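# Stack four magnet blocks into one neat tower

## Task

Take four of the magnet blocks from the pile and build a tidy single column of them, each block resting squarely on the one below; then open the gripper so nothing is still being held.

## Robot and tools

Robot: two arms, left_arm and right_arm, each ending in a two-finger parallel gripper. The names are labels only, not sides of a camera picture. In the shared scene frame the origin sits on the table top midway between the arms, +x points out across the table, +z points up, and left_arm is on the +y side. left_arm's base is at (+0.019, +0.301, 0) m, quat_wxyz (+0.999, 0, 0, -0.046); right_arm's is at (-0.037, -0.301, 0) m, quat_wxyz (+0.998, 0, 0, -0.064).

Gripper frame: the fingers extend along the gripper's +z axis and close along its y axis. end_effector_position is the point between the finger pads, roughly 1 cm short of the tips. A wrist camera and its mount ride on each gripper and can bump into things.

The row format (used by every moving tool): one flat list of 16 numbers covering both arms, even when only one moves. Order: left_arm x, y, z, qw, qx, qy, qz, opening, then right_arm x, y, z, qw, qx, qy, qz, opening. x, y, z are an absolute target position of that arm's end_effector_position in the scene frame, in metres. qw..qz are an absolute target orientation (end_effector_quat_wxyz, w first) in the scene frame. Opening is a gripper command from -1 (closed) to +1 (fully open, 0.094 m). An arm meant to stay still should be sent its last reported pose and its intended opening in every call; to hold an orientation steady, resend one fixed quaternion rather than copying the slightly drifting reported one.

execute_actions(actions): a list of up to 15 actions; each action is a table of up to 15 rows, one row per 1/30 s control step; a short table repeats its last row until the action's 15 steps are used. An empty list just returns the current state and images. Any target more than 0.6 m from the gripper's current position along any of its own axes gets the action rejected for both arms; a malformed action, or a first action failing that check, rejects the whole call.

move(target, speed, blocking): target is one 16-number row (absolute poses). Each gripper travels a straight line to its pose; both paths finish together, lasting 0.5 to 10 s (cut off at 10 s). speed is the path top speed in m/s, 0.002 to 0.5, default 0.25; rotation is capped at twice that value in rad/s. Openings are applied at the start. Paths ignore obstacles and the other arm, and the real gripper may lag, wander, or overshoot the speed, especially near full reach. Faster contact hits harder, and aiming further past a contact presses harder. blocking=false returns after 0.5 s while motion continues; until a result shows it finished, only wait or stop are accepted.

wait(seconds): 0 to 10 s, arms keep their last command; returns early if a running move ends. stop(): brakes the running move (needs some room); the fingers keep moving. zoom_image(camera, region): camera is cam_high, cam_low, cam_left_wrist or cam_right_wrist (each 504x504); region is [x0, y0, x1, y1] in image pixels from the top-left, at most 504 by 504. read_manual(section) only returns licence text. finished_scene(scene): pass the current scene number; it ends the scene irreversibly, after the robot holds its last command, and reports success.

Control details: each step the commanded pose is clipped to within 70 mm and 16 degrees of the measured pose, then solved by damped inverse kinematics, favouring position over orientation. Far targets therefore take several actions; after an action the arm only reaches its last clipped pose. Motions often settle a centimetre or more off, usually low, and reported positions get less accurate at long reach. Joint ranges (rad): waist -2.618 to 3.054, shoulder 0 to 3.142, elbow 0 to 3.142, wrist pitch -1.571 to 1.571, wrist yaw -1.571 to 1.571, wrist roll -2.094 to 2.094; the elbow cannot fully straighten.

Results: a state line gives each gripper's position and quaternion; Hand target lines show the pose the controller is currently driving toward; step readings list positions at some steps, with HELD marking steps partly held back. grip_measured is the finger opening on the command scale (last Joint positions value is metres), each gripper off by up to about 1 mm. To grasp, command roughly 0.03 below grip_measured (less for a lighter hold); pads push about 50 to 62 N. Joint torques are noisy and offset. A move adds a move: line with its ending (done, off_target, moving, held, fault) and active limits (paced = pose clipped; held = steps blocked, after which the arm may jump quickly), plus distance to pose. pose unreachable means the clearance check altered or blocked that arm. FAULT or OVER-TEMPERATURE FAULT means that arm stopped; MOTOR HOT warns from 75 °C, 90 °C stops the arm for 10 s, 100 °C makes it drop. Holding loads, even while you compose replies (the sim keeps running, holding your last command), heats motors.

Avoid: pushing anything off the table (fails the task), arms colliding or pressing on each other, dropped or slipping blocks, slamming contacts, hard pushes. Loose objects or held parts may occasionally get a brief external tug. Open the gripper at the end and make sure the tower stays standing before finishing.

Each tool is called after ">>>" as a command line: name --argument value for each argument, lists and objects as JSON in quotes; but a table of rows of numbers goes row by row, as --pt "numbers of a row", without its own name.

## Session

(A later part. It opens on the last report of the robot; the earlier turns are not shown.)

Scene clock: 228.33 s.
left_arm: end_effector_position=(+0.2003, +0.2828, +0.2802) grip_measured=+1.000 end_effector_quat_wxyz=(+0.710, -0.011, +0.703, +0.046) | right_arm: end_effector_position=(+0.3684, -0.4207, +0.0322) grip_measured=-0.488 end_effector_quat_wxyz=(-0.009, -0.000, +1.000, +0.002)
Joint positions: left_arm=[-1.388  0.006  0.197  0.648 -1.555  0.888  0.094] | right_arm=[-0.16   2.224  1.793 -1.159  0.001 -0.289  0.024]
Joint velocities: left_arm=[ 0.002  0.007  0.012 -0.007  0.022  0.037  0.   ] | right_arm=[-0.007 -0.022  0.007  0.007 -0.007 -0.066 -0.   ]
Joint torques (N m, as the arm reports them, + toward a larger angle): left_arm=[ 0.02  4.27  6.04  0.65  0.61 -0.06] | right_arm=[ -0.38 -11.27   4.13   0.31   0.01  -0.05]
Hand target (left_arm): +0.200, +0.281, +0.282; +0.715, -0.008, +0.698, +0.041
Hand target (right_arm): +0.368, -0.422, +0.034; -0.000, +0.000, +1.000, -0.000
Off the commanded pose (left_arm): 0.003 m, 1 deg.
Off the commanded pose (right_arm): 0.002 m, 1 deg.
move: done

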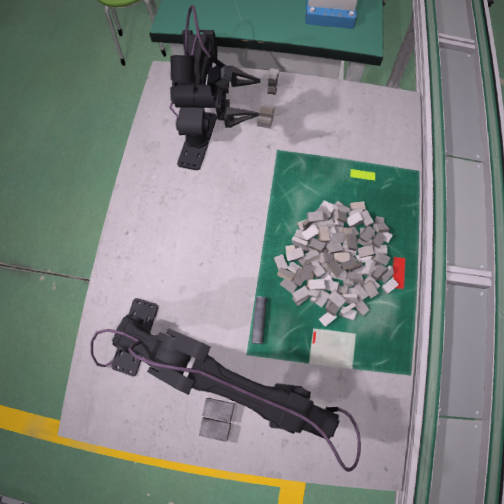

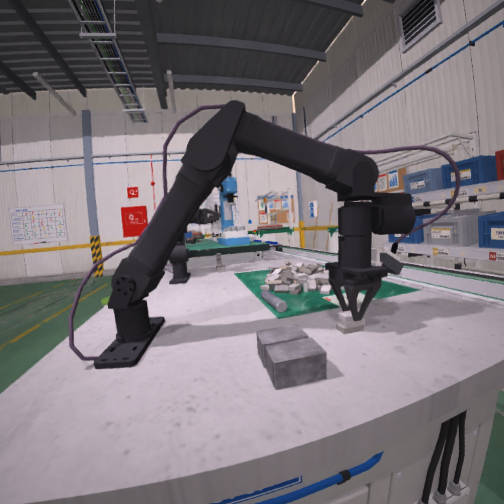

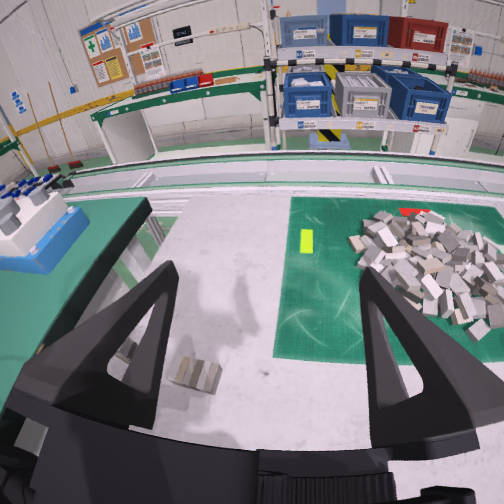

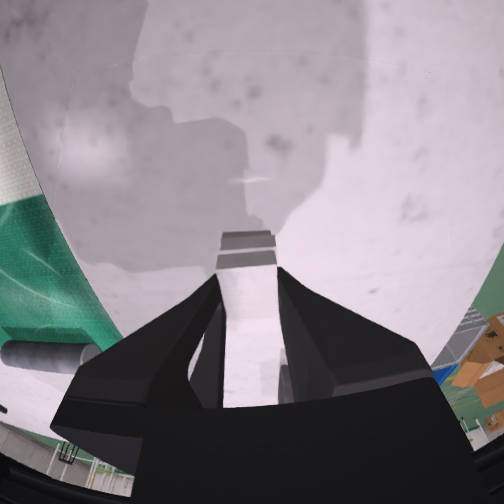

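>>> execute_actions --actions '[[[0.2005,0.2805,0.2823,0.715,-0.008,0.698,0.041,1, 0.3685,-0.4295,0.0315,0,0,1,0,-0.54],[0.2005,0.2805,0.2823,0.715,-0.008,0.698,0.041,1, 0.3685,-0.4295,0.0315,0,0,1,0,-0.54],[0.2005,0.2805,0.2823,0.715,-0.008,0.698,0.041,1, 0.3685,-0.4295,0.0315,0,0,1,0,-0.54],[0.2005,0.2805,0.2823,0.715,-0.008,0.698,0.041,1, 0.3685,-0.4218,0.0315,0,0,1,0,-0.54]]]'

>>> zoom_image --camera "cam_right_wrist" --region '[170,170,330,330]'

Scene clock: 229.43 s.
left_arm: end_effector_position=(+0.2003, +0.2828, +0.2803) grip_measured=+1.000 end_effector_quat_wxyz=(+0.710, -0.011, +0.703, +0.046) | right_arm: end_effector_position=(+0.3684, -0.4211, +0.0322) grip_measured=-0.488 end_effector_quat_wxyz=(-0.009, -0.003, +1.000, +0.003)
Joint positions: left_arm=[-1.388  0.006  0.197  0.648 -1.554  0.888  0.094] | right_arm=[-0.162  2.224  1.793 -1.159 -0.001 -0.295  0.024]
Joint velocities: left_arm=[-0.002 -0.017 -0.012  0.007 -0.022  0.022  0.   ] | right_arm=[-0.002 -0.002 -0.002 -0.051  0.037 -0.051  0.   ]
Joint torques (N m, as the arm reports them, + toward a larger angle): left_arm=[ 0.    4.34  6.01  0.64  0.61 -0.06] | right_arm=[ -0.11 -11.19   3.55   0.36   0.05   0.02]
Hand target (left_arm): +0.200, +0.281, +0.282; +0.715, -0.008, +0.698, +0.041
Hand target (right_arm): +0.368, -0.422, +0.032; -0.001, +0.000, +1.000, -0.000
Off the commanded pose (left_arm): 0.003 m, 1 deg.
Off the commanded pose (right_arm): 0.001 m, 1 deg.
Step readings (end_effector_position):
0: left_arm (+0.2003, +0.2828, +0.2802) | right_arm (+0.3684, -0.4207, +0.0322)
1: left_arm (+0.2003, +0.2828, +0.2802) | right_arm (+0.3683, -0.4210, +0.0322)
2: left_arm (+0.2003, +0.2828, +0.2802) | right_arm (+0.3683, -0.4211, +0.0322)
4: left_arm (+0.2003, +0.2828, +0.2802) | right_arm (+0.3684, -0.4211, +0.0322)
8: left_arm (+0.2003, +0.2828, +0.2803) | right_arm (+0.3684, -0.4211, +0.0322)
15: end_effector_position above

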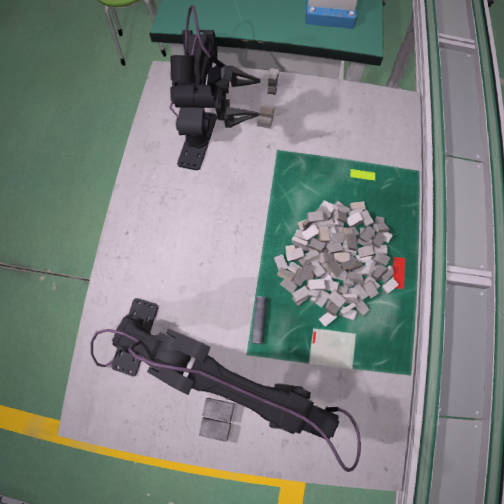

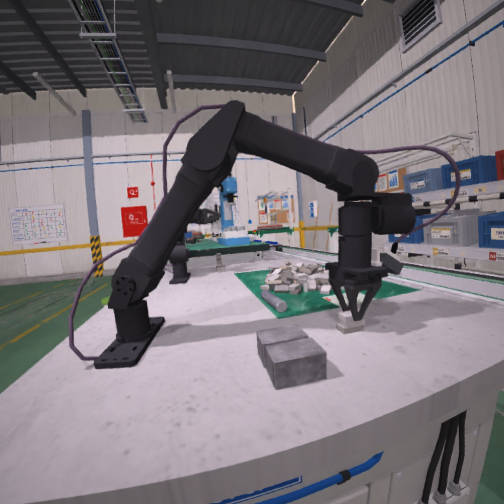

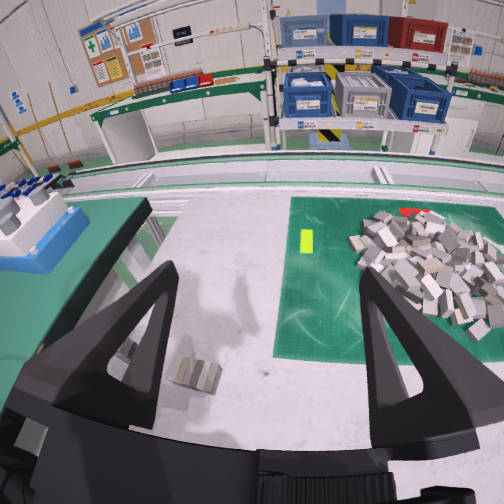

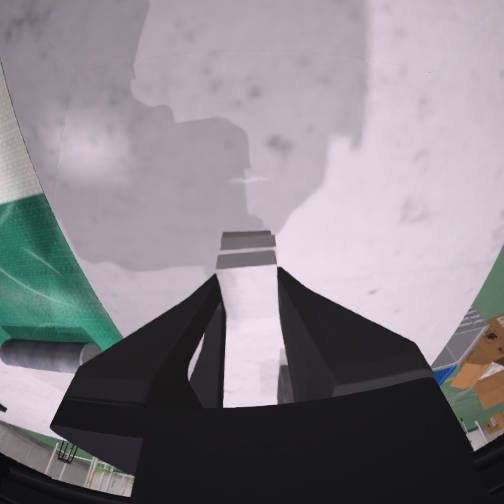

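Region (170, 170, 330, 330) of cam_right_wrist's 504x504 image, scaled by 3.150, with more detail than that image has.

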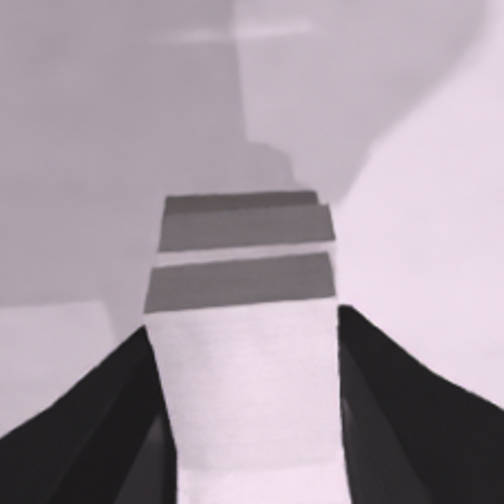

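>>> execute_actions --actions '[[[0.2005,0.2805,0.2823,0.715,-0.008,0.698,0.041,1, 0.3685,-0.4218,0.0315,0,0,1,0,-0.46],[0.2005,0.2805,0.2823,0.715,-0.008,0.698,0.041,1, 0.3685,-0.4218,0.0315,0,0,1,0,-0.46],[0.2005,0.2805,0.2823,0.715,-0.008,0.698,0.041,1, 0.3685,-0.4218,0.0315,0,0,1,0,-0.43],[0.2005,0.2805,0.2823,0.715,-0.008,0.698,0.041,1, 0.3685,-0.4218,0.0315,0,0,1,0,-0.43],[0.2005,0.2805,0.2823,0.715,-0.008,0.698,0.041,1, 0.3685,-0.4218,0.0315,0,0,1,0,-0.4],[0.2005,0.2805,0.2823,0.715,-0.008,0.698,0.041,1, 0.3685,-0.4218,0.0315,0,0,1,0,-0.4],[0.2005,0.2805,0.2823,0.715,-0.008,0.698,0.041,1, 0.3685,-0.4218,0.0315,0,0,1,0,-0.35],[0.2005,0.2805,0.2823,0.715,-0.008,0.698,0.041,1, 0.3685,-0.4218,0.0315,0,0,1,0,-0.3],[0.2005,0.2805,0.2823,0.715,-0.008,0.698,0.041,1, 0.3685,-0.4218,0.0315,0,0,1,0,-0.2]]]'

>>> zoom_image --camera "cam_right_wrist" --region '[170,170,330,330]'

Scene clock: 231.20 s.
left_arm: end_effector_position=(+0.2003, +0.2828, +0.2803) grip_measured=+1.000 end_effector_quat_wxyz=(+0.710, -0.011, +0.703, +0.046) | right_arm: end_effector_position=(+0.3657, -0.4198, +0.0276) grip_measured=-0.203 end_effector_quat_wxyz=(-0.011, -0.002, +1.000, +0.005)
Joint positions: left_arm=[-1.388  0.006  0.197  0.648 -1.554  0.888  0.094] | right_arm=[-0.162  2.221  1.769 -1.144 -0.004 -0.295  0.037]
Joint velocities: left_arm=[ 0.022 -0.017 -0.002  0.007 -0.022  0.022  0.   ] | right_arm=[-0.017 -0.002  0.007  0.037  0.022 -0.081 -0.   ]
Joint torques (N m, as the arm reports them, + toward a larger angle): left_arm=[ 0.01  4.28  6.    0.65  0.61 -0.06] | right_arm=[ -0.11 -10.97   5.44   0.21   0.07   0.03]
Hand target (left_arm): +0.200, +0.281, +0.282; +0.715, -0.008, +0.698, +0.041
Hand target (right_arm): +0.368, -0.422, +0.032; -0.000, +0.000, +1.000, +0.000
Off the commanded pose (left_arm): 0.003 m, 1 deg.
Off the commanded pose (right_arm): 0.005 m, 1 deg.
Step readings (end_effector_position):
0: left_arm (+0.2003, +0.2828, +0.2803) | right_arm (+0.3684, -0.4211, +0.0322)
1: left_arm (+0.2003, +0.2828, +0.2803) | right_arm (+0.3684, -0.4211, +0.0322)
2: left_arm (+0.2003, +0.2828, +0.2803) | right_arm (+0.3684, -0.4211, +0.0322)
4: left_arm (+0.2003, +0.2828, +0.2803) | right_arm (+0.3681, -0.4210, +0.0316)
8: left_arm (+0.2003, +0.2828, +0.2803) | right_arm (+0.3681, -0.4204, +0.0316)
15: end_effector_position above

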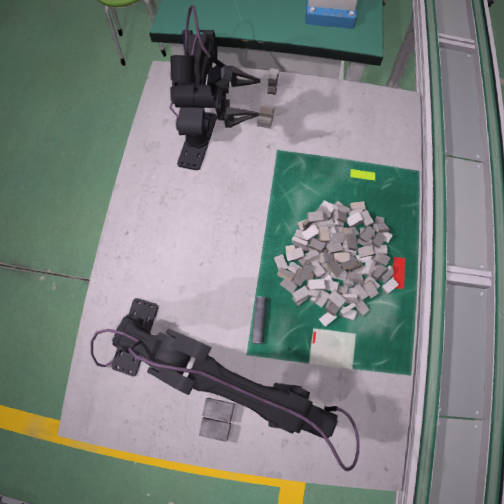

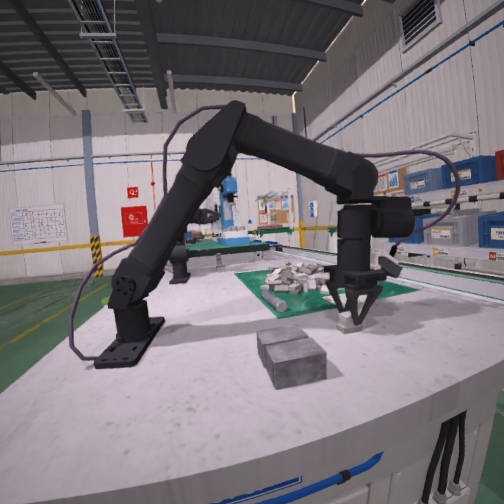

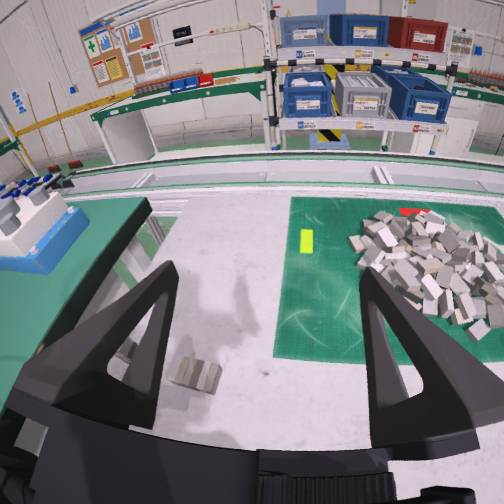

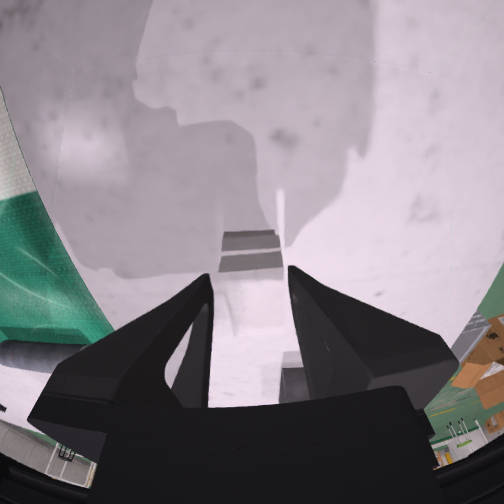

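Region (170, 170, 330, 330) of cam_right_wrist's 504x504 image, scaled by 3.150, with more detail than that image has.

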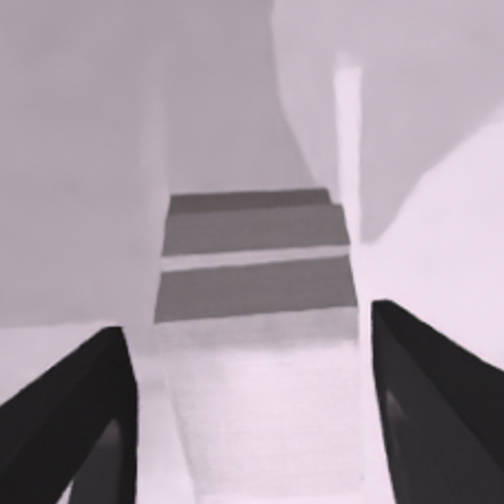

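>>> move --target '[0.2005,0.2805,0.2823,0.715,-0.008,0.698,0.041,1, 0.3685,-0.4218,0.085,0,0,1,0,0.1]' --speed 0.04

Scene clock: 233.53 s.
left_arm: end_effector_position=(+0.2003, +0.2828, +0.2802) grip_measured=+1.000 end_effector_quat_wxyz=(+0.710, -0.011, +0.703, +0.046) | right_arm: end_effector_position=(+0.3626, -0.4189, +0.0617) grip_measured=+0.097 end_effector_quat_wxyz=(-0.026, -0.002, +1.000, +0.010)
Joint positions: left_arm=[-1.388  0.006  0.197  0.648 -1.555  0.888  0.094] | right_arm=[-0.162  2.221  1.905 -1.311 -0.004 -0.295  0.052]
Joint velocities: left_arm=[-0.012  0.002  0.012  0.037 -0.051 -0.007  0.   ] | right_arm=[-0.007  0.007 -0.007  0.007 -0.022 -0.081 -0.   ]
Joint torques (N m, as the arm reports them, + toward a larger angle): left_arm=[ 0.04  4.27  6.01  0.65  0.59 -0.07] | right_arm=[ -0.11 -12.69   8.66  -0.05   0.08   0.02]
Hand target (left_arm): +0.200, +0.281, +0.282; +0.715, -0.008, +0.698, +0.041
Hand target (right_arm): +0.368, -0.422, +0.085; +0.000, +0.000, +1.000, -0.000
Off the commanded pose (left_arm): 0.003 m, 1 deg.
Off the commanded pose (right_arm): 0.024 m, 3 deg.
move: off_target (right_arm)

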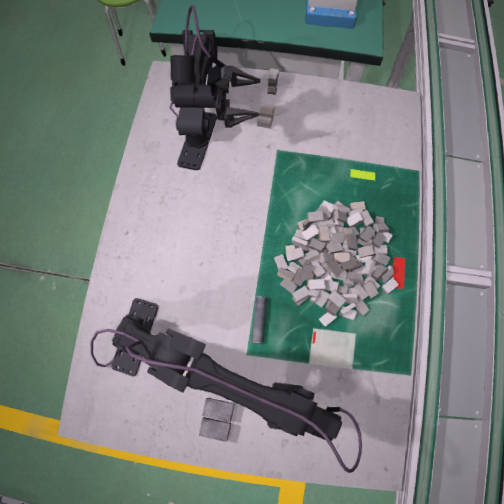

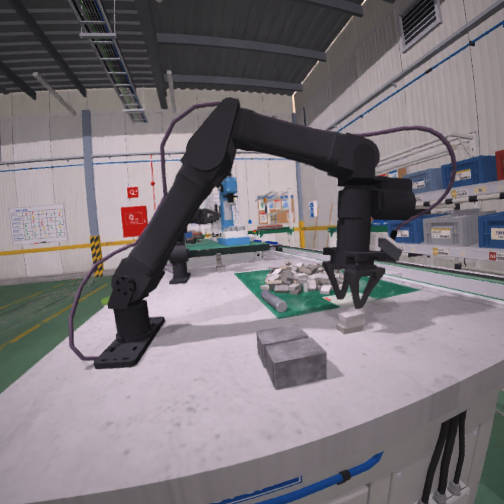

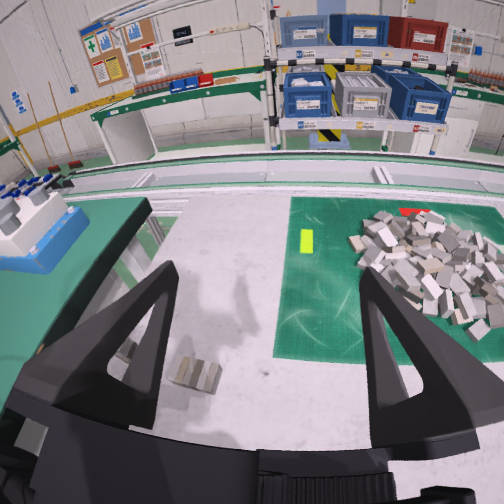

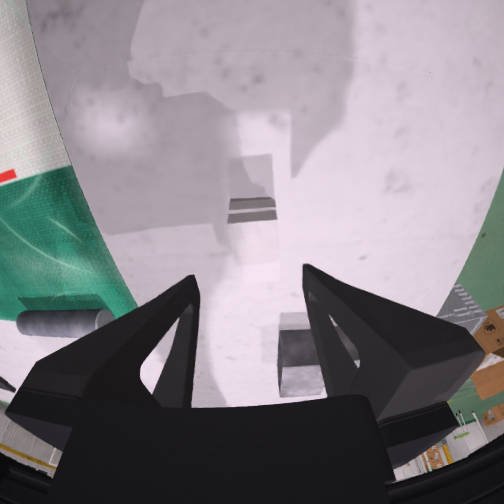

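>>> zoom_image --camera "cam_low" --region '[300,280,400,350]'

>>> zoom_image --camera "cam_high" --region '[260,190,430,380]'

Region (300, 280, 400, 350) of cam_low's 504x504 image, scaled by 5.040, with more detail than that image has; it fills the top 353 rows of this view, and the rest is white.

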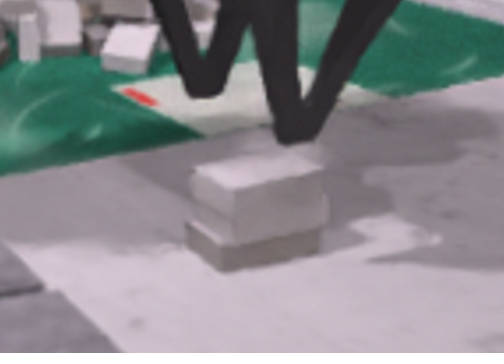

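Region (260, 190, 430, 380) of cam_high's 504x504 image, scaled by 2.653, with more detail than that image has; it fills the left 451 columns of this view, and the rest is white.

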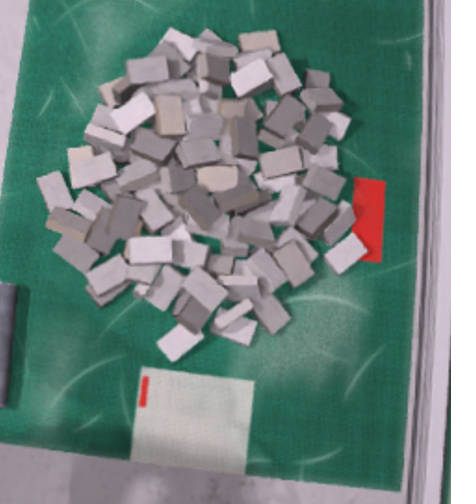

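>>> move --target '[0.2005,0.2805,0.2823,0.715,-0.008,0.698,0.041,1, 0.33,-0.19,0.11,0,-0.3827,0.9239,0,0.1]' --speed 0.15

Scene clock: 238.90 s.
left_arm: end_effector_position=(+0.2003, +0.2828, +0.2802) grip_measured=+1.000 end_effector_quat_wxyz=(+0.710, -0.011, +0.703, +0.046) | right_arm: end_effector_position=(+0.3301, -0.1921, +0.0909) grip_measured=+0.097 end_effector_quat_wxyz=(-0.021, -0.376, +0.926, +0.004)
Joint positions: left_arm=[-1.388  0.006  0.197  0.648 -1.555  0.888  0.094] | right_arm=[ 0.413  2.052  1.758 -1.32  -0.003 -0.488  0.052]
Joint velocities: left_arm=[-0.022 -0.017 -0.017 -0.051  0.022 -0.022  0.   ] | right_arm=[-0.012 -0.002  0.007 -0.066 -0.051 -0.081 -0.001]
Joint torques (N m, as the arm reports them, + toward a larger angle): left_arm=[ 0.08  4.28  6.08  0.64  0.6  -0.07] | right_arm=[  0.51 -11.08   8.65  -0.03   0.06  -0.08]
Hand target (left_arm): +0.200, +0.281, +0.282; +0.715, -0.008, +0.698, +0.041
Hand target (right_arm): +0.334, -0.189, +0.110; +0.003, -0.382, +0.924, -0.001
Off the commanded pose (left_arm): 0.003 m, 1 deg.
Off the commanded pose (right_arm): 0.019 m, 3 deg.
move: off_target (right_arm)

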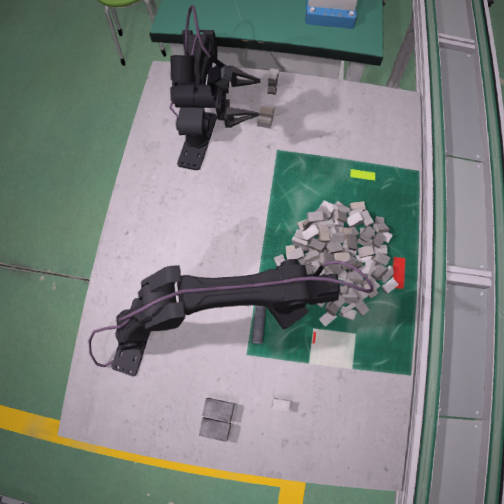

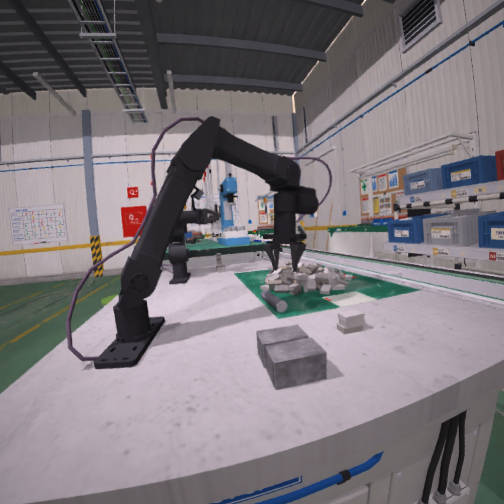

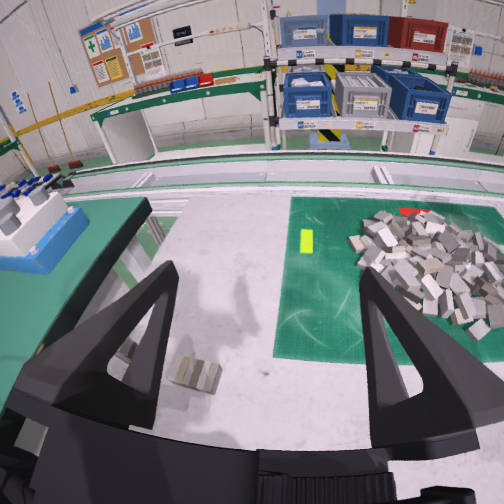

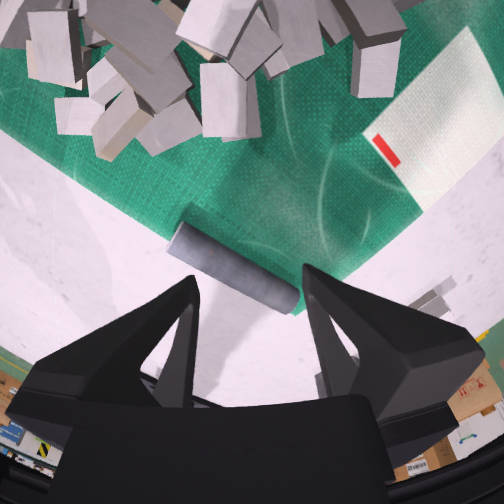

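>>> zoom_image --camera "cam_right_wrist" --region '[0,0,440,200]'

Region (0, 0, 440, 200) of cam_right_wrist's 504x504 image, scaled by 1.145, with more detail than that image has; it fills the top 229 rows of this view, and the rest is white.

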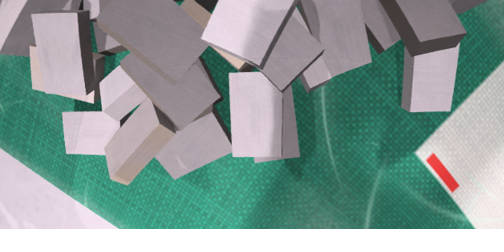

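>>> move --target '[0.2005,0.2805,0.2823,0.715,-0.008,0.698,0.041,1, 0.368,-0.135,0.085,0,-0.3827,0.9239,0,0.1]' --speed 0.06

Scene clock: 241.87 s.
left_arm: end_effector_position=(+0.2003, +0.2828, +0.2802) grip_measured=+1.000 end_effector_quat_wxyz=(+0.710, -0.011, +0.703, +0.046) | right_arm: end_effector_position=(+0.3671, -0.1405, +0.0792) grip_measured=+0.097 end_effector_quat_wxyz=(-0.005, -0.381, +0.925, +0.001)
Joint positions: left_arm=[-1.388  0.006  0.197  0.648 -1.555  0.888  0.094] | right_arm=[ 0.503  2.25   2.024 -1.355 -0.003 -0.407  0.052]
Joint velocities: left_arm=[-0.007 -0.002 -0.012 -0.037  0.007  0.007  0.   ] | right_arm=[ 0.002 -0.002  0.022 -0.022 -0.081  0.022 -0.001]
Joint torques (N m, as the arm reports them, + toward a larger angle): left_arm=[ 0.02  4.28  6.03  0.65  0.61 -0.06] | right_arm=[  0.9  -10.     8.84   0.02   0.06   0.03]
Hand target (left_arm): +0.200, +0.281, +0.282; +0.715, -0.008, +0.698, +0.041
Hand target (right_arm): +0.369, -0.135, +0.085; +0.001, -0.383, +0.924, -0.000
Off the commanded pose (left_arm): 0.003 m, 1 deg.
Off the commanded pose (right_arm): 0.008 m, 1 deg.
move: done

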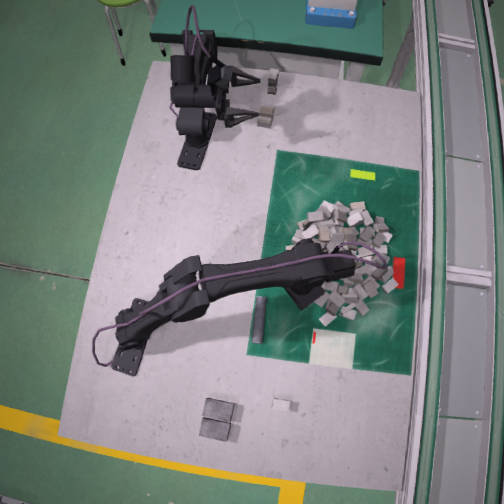

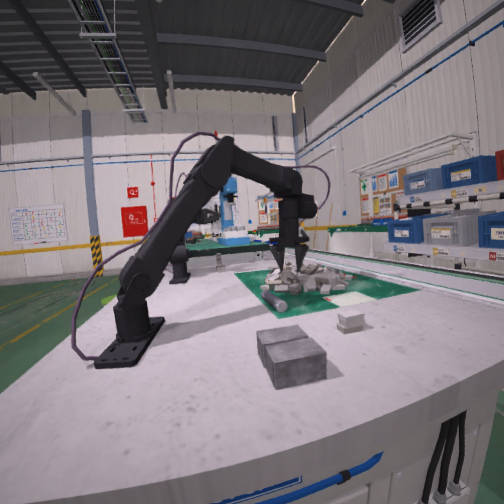

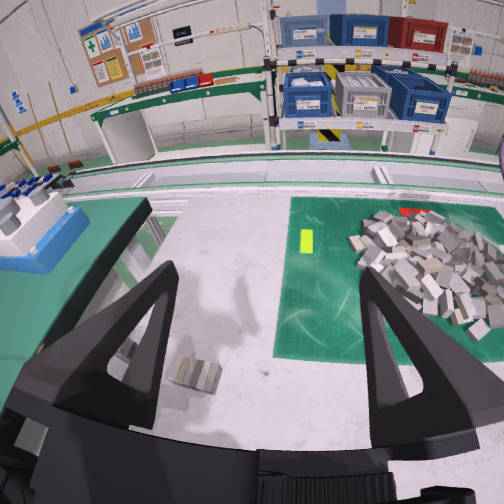

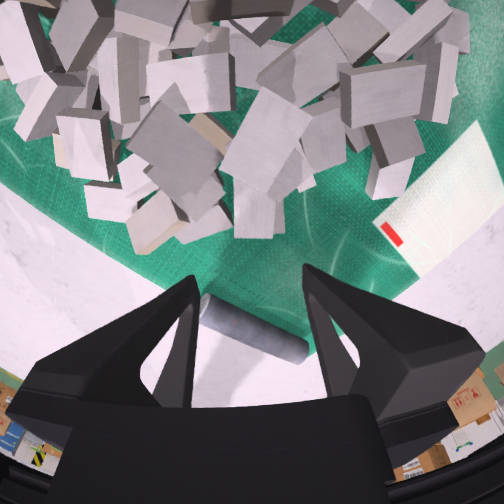

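>>> zoom_image --camera "cam_right_wrist" --region '[110,40,430,280]'

Region (110, 40, 430, 280) of cam_right_wrist's 504x504 image, scaled by 1.575, with more detail than that image has; it fills the top 378 rows of this view, and the rest is white.

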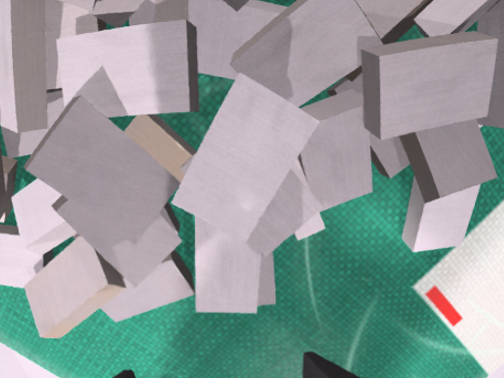

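>>> move --target '[0.2005,0.2805,0.2823,0.715,-0.008,0.698,0.041,1, 0.400,-0.112,0.082,0,-0.1478,0.989,0,0.0]' --speed 0.05

Scene clock: 255.33 s.
left_arm: end_effector_position=(+0.2003, +0.2828, +0.2803) grip_measured=+1.000 end_effector_quat_wxyz=(+0.710, -0.011, +0.703, +0.046) | right_arm: end_effector_position=(+0.4005, -0.1186, +0.0766) grip_measured=+0.003 end_effector_quat_wxyz=(-0.006, -0.145, +0.989, -0.000)
Joint positions: left_arm=[-1.388  0.006  0.197  0.648 -1.554  0.888  0.094] | right_arm=[ 0.52   2.486  2.428 -1.523 -0.003  0.1    0.047]
Joint velocities: left_arm=[ 0.012  0.007  0.002  0.037 -0.051  0.022  0.   ] | right_arm=[ 0.002 -0.002  0.012 -0.037 -0.095  0.037 -0.001]
Joint torques (N m, as the arm reports them, + toward a larger angle): left_arm=[-0.02  4.31  6.02  0.65  0.61 -0.07] | right_arm=[  1.18 -11.22   8.62   0.03   0.05   0.04]
Hand target (left_arm): +0.200, +0.281, +0.282; +0.715, -0.008, +0.698, +0.041
Hand target (right_arm): +0.401, -0.112, +0.082; +0.001, -0.148, +0.989, +0.000
Off the commanded pose (left_arm): 0.003 m, 1 deg.
Off the commanded pose (right_arm): 0.009 m, 1 deg.
move: done

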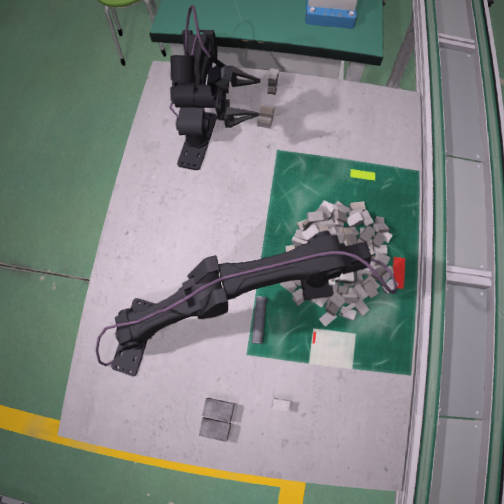

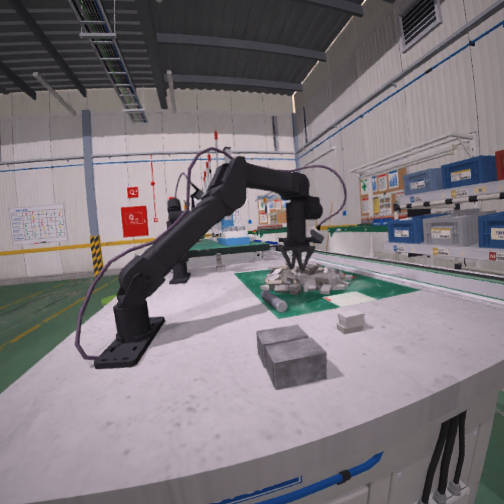

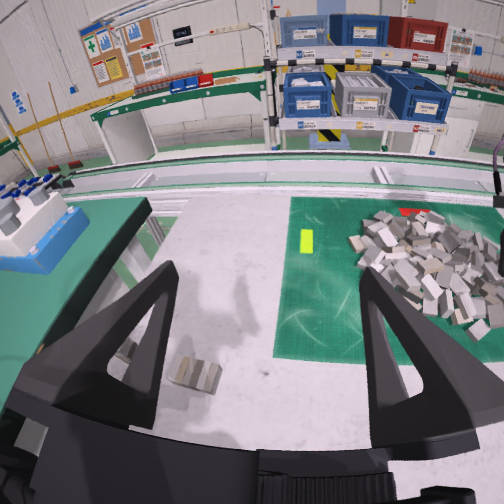

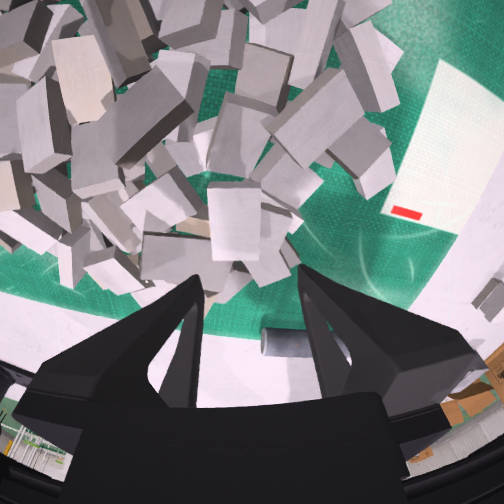

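>>> move --target '[0.2005,0.2805,0.2823,0.715,-0.008,0.698,0.041,1, 0.403,-0.104,0.066,0,-0.1478,0.989,0,0.0]' --speed 0.02

Scene clock: 257.47 s.
left_arm: end_effector_position=(+0.2003, +0.2828, +0.2802) grip_measured=+1.000 end_effector_quat_wxyz=(+0.710, -0.011, +0.703, +0.046) | right_arm: end_effector_position=(+0.4004, -0.1105, +0.0642) grip_measured=+0.003 end_effector_quat_wxyz=(-0.010, -0.145, +0.989, -0.001)
Joint positions: left_arm=[-1.388  0.006  0.197  0.648 -1.555  0.888  0.094] | right_arm=[ 0.536  2.514  2.428 -1.506 -0.003  0.115  0.047]
Joint velocities: left_arm=[-0.027 -0.012 -0.007  0.037  0.022 -0.081  0.   ] | right_arm=[ 0.002 -0.007 -0.002  0.022 -0.007 -0.022 -0.   ]
Joint torques (N m, as the arm reports them, + toward a larger angle): left_arm=[ 0.07  4.3   6.01  0.65  0.61 -0.06] | right_arm=[  0.95 -11.51   6.97   0.19   0.06   0.04]
Hand target (left_arm): +0.200, +0.281, +0.282; +0.715, -0.008, +0.698, +0.041
Hand target (right_arm): +0.403, -0.104, +0.066; +0.000, -0.148, +0.989, +0.000
Off the commanded pose (left_arm): 0.003 m, 1 deg.
Off the commanded pose (right_arm): 0.007 m, 1 deg.
move: done

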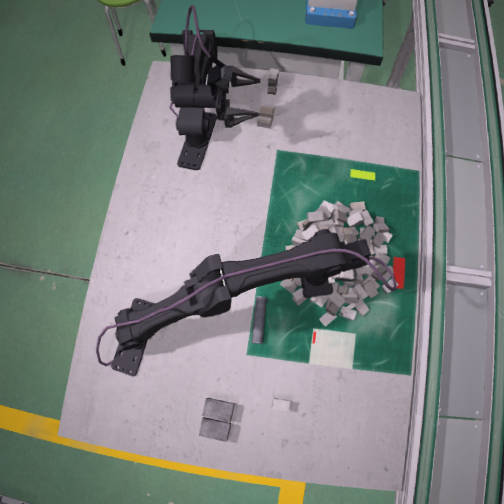

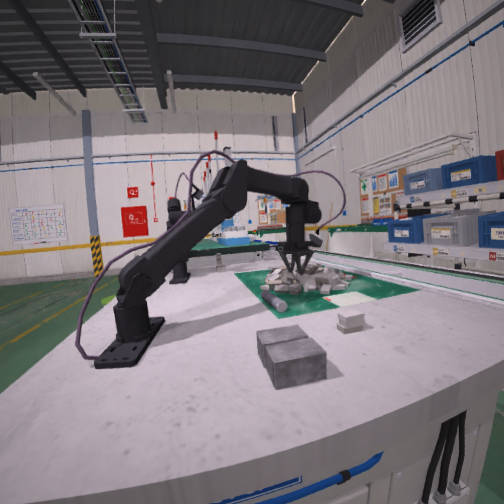

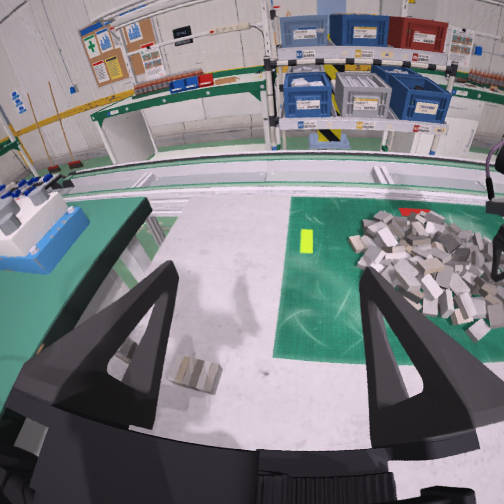

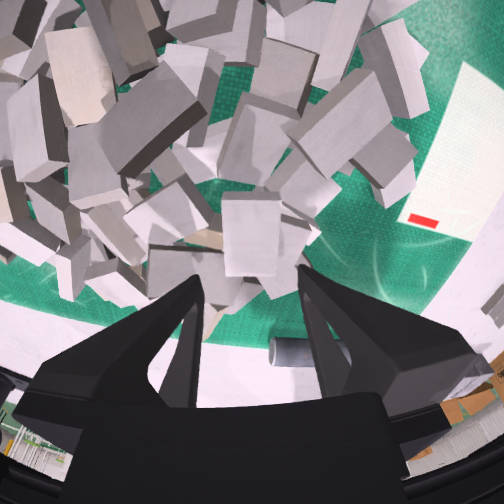

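>>> move --target '[0.2005,0.2805,0.2823,0.715,-0.008,0.698,0.041,1, 0.407,-0.105,0.052,0,-0.1478,0.989,0,-0.1]' --speed 0.02

Scene clock: 259.23 s.
left_arm: end_effector_position=(+0.2003, +0.2828, +0.2802) grip_measured=+1.000 end_effector_quat_wxyz=(+0.710, -0.011, +0.703, +0.046) | right_arm: end_effector_position=(+0.4070, -0.1077, +0.0591) grip_measured=-0.097 end_effector_quat_wxyz=(+0.002, -0.145, +0.989, +0.002)
Joint positions: left_arm=[-1.388  0.006  0.197  0.648 -1.555  0.888  0.094] | right_arm=[ 0.536  2.514  2.408 -1.46  -0.003  0.116  0.042]
Joint velocities: left_arm=[ 0.017 -0.002 -0.002 -0.022 -0.022 -0.022  0.   ] | right_arm=[ 0.007  0.012  0.002 -0.081  0.037 -0.051 -0.001]
Joint torques (N m, as the arm reports them, + toward a larger angle): left_arm=[ 0.02  4.28  5.99  0.64  0.59 -0.05] | right_arm=[  0.51 -10.94   5.42   0.25   0.07  -0.02]
Hand target (left_arm): +0.200, +0.281, +0.282; +0.715, -0.008, +0.698, +0.041
Hand target (right_arm): +0.407, -0.105, +0.052; -0.000, -0.148, +0.989, -0.000
Off the commanded pose (left_arm): 0.003 m, 1 deg.
Off the commanded pose (right_arm): 0.008 m, 0 deg.
move: done

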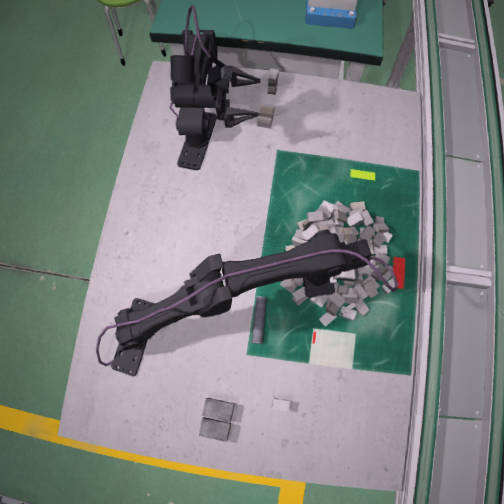

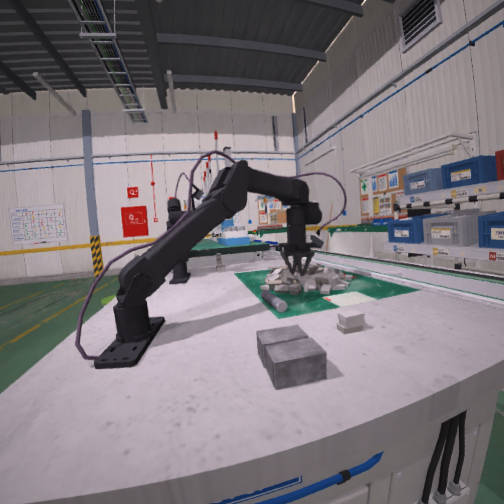

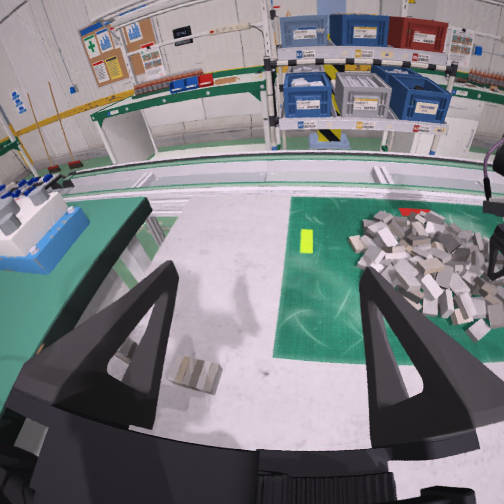

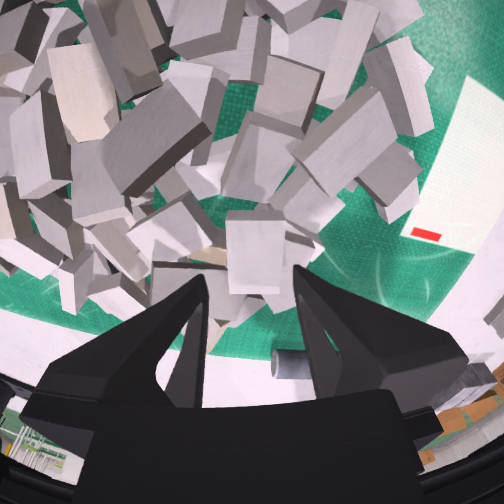

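>>> move --target '[0.2005,0.2805,0.2823,0.715,-0.008,0.698,0.041,1, 0.410,-0.104,0.040,0,-0.1478,0.989,0,-0.1]' --speed 0.015

Scene clock: 267.00 s.
left_arm: end_effector_position=(+0.2003, +0.2828, +0.2802) grip_measured=+1.000 end_effector_quat_wxyz=(+0.710, -0.011, +0.703, +0.046) | right_arm: end_effector_position=(+0.4114, -0.1062, +0.0500) grip_measured=-0.098 end_effector_quat_wxyz=(+0.006, -0.145, +0.989, +0.002)
Joint positions: left_arm=[-1.388  0.006  0.197  0.648 -1.555  0.888  0.094] | right_arm=[ 0.536  2.527  2.396 -1.427 -0.     0.116  0.042]
Joint velocities: left_arm=[ 0.002 -0.017 -0.007  0.022 -0.037 -0.037  0.   ] | right_arm=[-0.012 -0.002 -0.002 -0.007 -0.022 -0.007 -0.   ]
Joint torques (N m, as the arm reports them, + toward a larger angle): left_arm=[ 0.01  4.3   6.01  0.65  0.6  -0.07] | right_arm=[  0.44 -10.97   4.75   0.28   0.02  -0.02]
Hand target (left_arm): +0.200, +0.281, +0.282; +0.715, -0.008, +0.698, +0.041
Hand target (right_arm): +0.410, -0.104, +0.040; -0.000, -0.148, +0.989, +0.000
Off the commanded pose (left_arm): 0.003 m, 1 deg.
Off the commanded pose (right_arm): 0.010 m, 1 deg.
move: done

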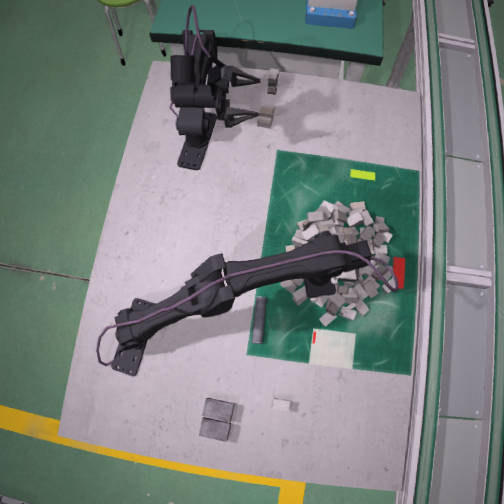

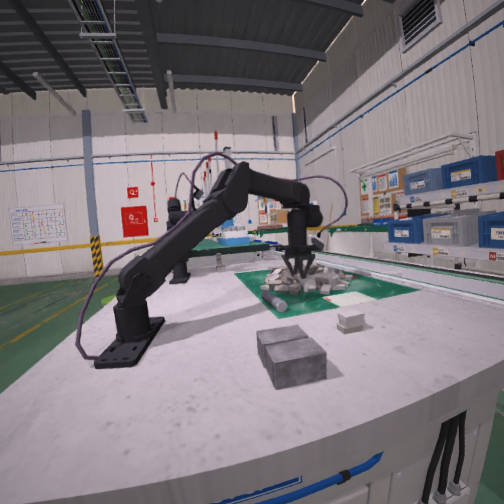

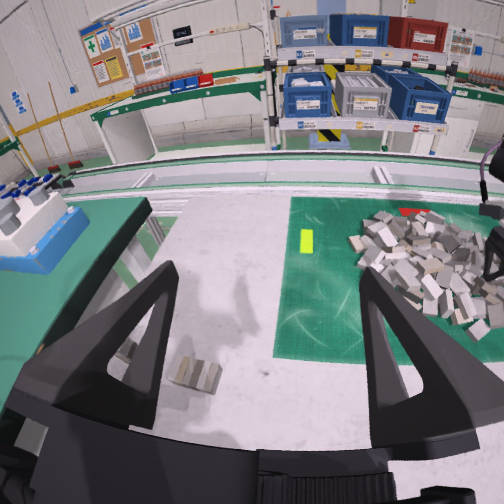

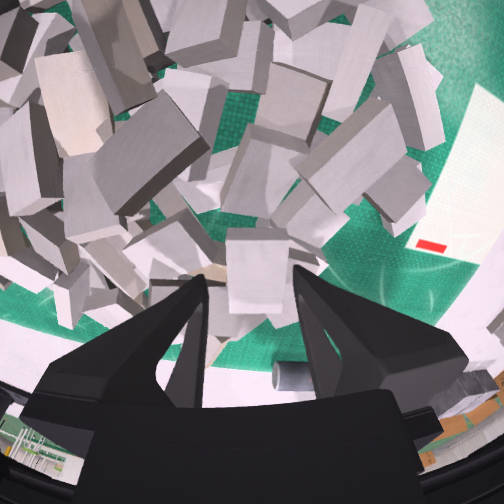

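>>> zoom_image --camera "cam_right_wrist" --region '[130,150,390,350]'

Region (130, 150, 390, 350) of cam_right_wrist's 504x504 image, scaled by 1.938, with more detail than that image has; it fills the top 388 rows of this view, and the rest is white.

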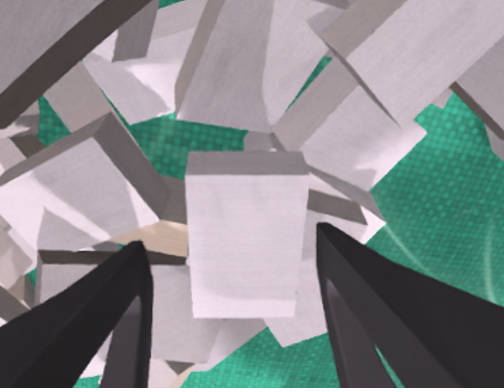

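>>> move --target '[0.2005,0.2805,0.2823,0.715,-0.008,0.698,0.041,1, 0.411,-0.105,0.028,0,-0.1478,0.989,0,-0.1]' --speed 0.012

>>> zoom_image --camera "cam_right_wrist" --region '[130,150,390,350]'

Scene clock: 271.27 s.
left_arm: end_effector_position=(+0.2003, +0.2828, +0.2803) grip_measured=+1.000 end_effector_quat_wxyz=(+0.710, -0.011, +0.703, +0.046) | right_arm: end_effector_position=(+0.4123, -0.1067, +0.0463) grip_measured=-0.098 end_effector_quat_wxyz=(+0.010, -0.145, +0.989, +0.000)
Joint positions: left_arm=[-1.388  0.006  0.197  0.648 -1.554  0.888  0.094] | right_arm=[ 0.536  2.518  2.364 -1.398  0.004  0.116  0.042]
Joint velocities: left_arm=[-0.017  0.002 -0.012 -0.022  0.022 -0.037  0.   ] | right_arm=[-0.007 -0.012  0.002 -0.007 -0.037  0.022 -0.   ]
Joint torques (N m, as the arm reports them, + toward a larger angle): left_arm=[ 0.01  4.32  6.02  0.64  0.61 -0.07] | right_arm=[  0.23 -10.47   3.01   0.47  -0.02  -0.03]
Hand target (left_arm): +0.200, +0.281, +0.282; +0.715, -0.008, +0.698, +0.041
Hand target (right_arm): +0.410, -0.105, +0.028; -0.000, -0.148, +0.989, -0.000
Off the commanded pose (left_arm): 0.003 m, 1 deg.
Off the commanded pose (right_arm): 0.018 m, 1 deg.
move: off_target (right_arm)

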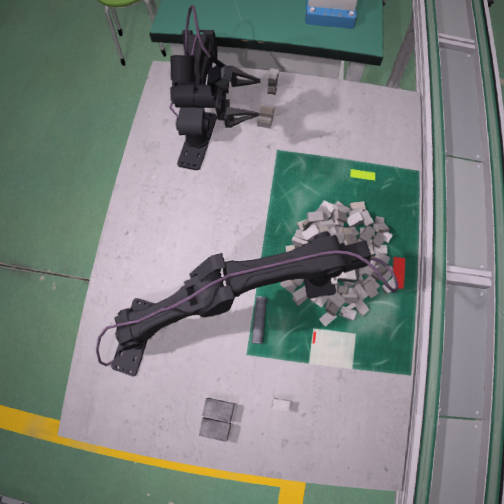

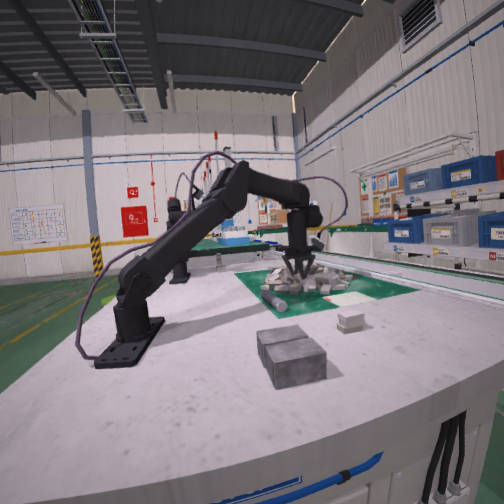

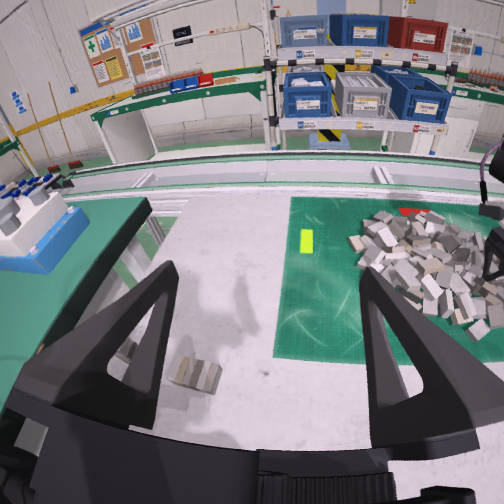

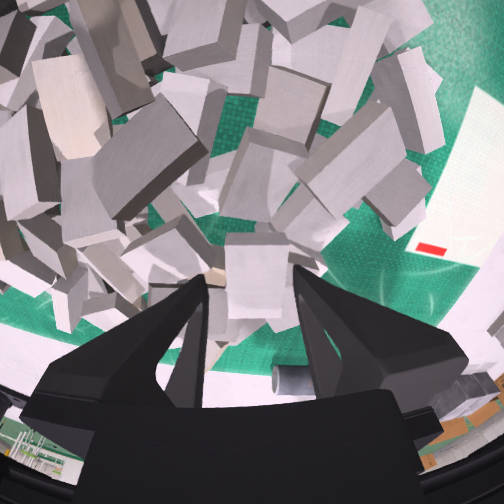

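Region (130, 150, 390, 350) of cam_right_wrist's 504x504 image, scaled by 1.938, with more detail than that image has; it fills the top 388 rows of this view, and the rest is white.

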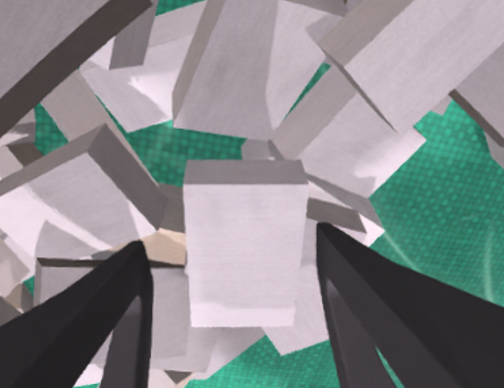

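>>> zoom_image --camera "cam_low" --region '[230,220,390,320]'

Region (230, 220, 390, 320) of cam_low's 504x504 image, scaled by 3.150, with more detail than that image has; it fills the top 315 rows of this view, and the rest is white.

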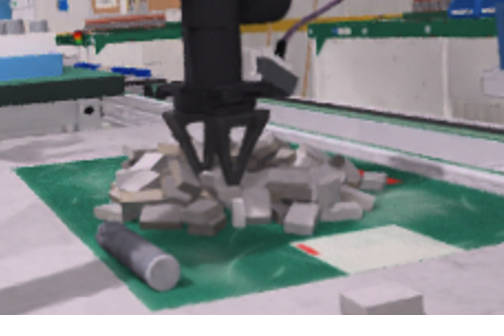

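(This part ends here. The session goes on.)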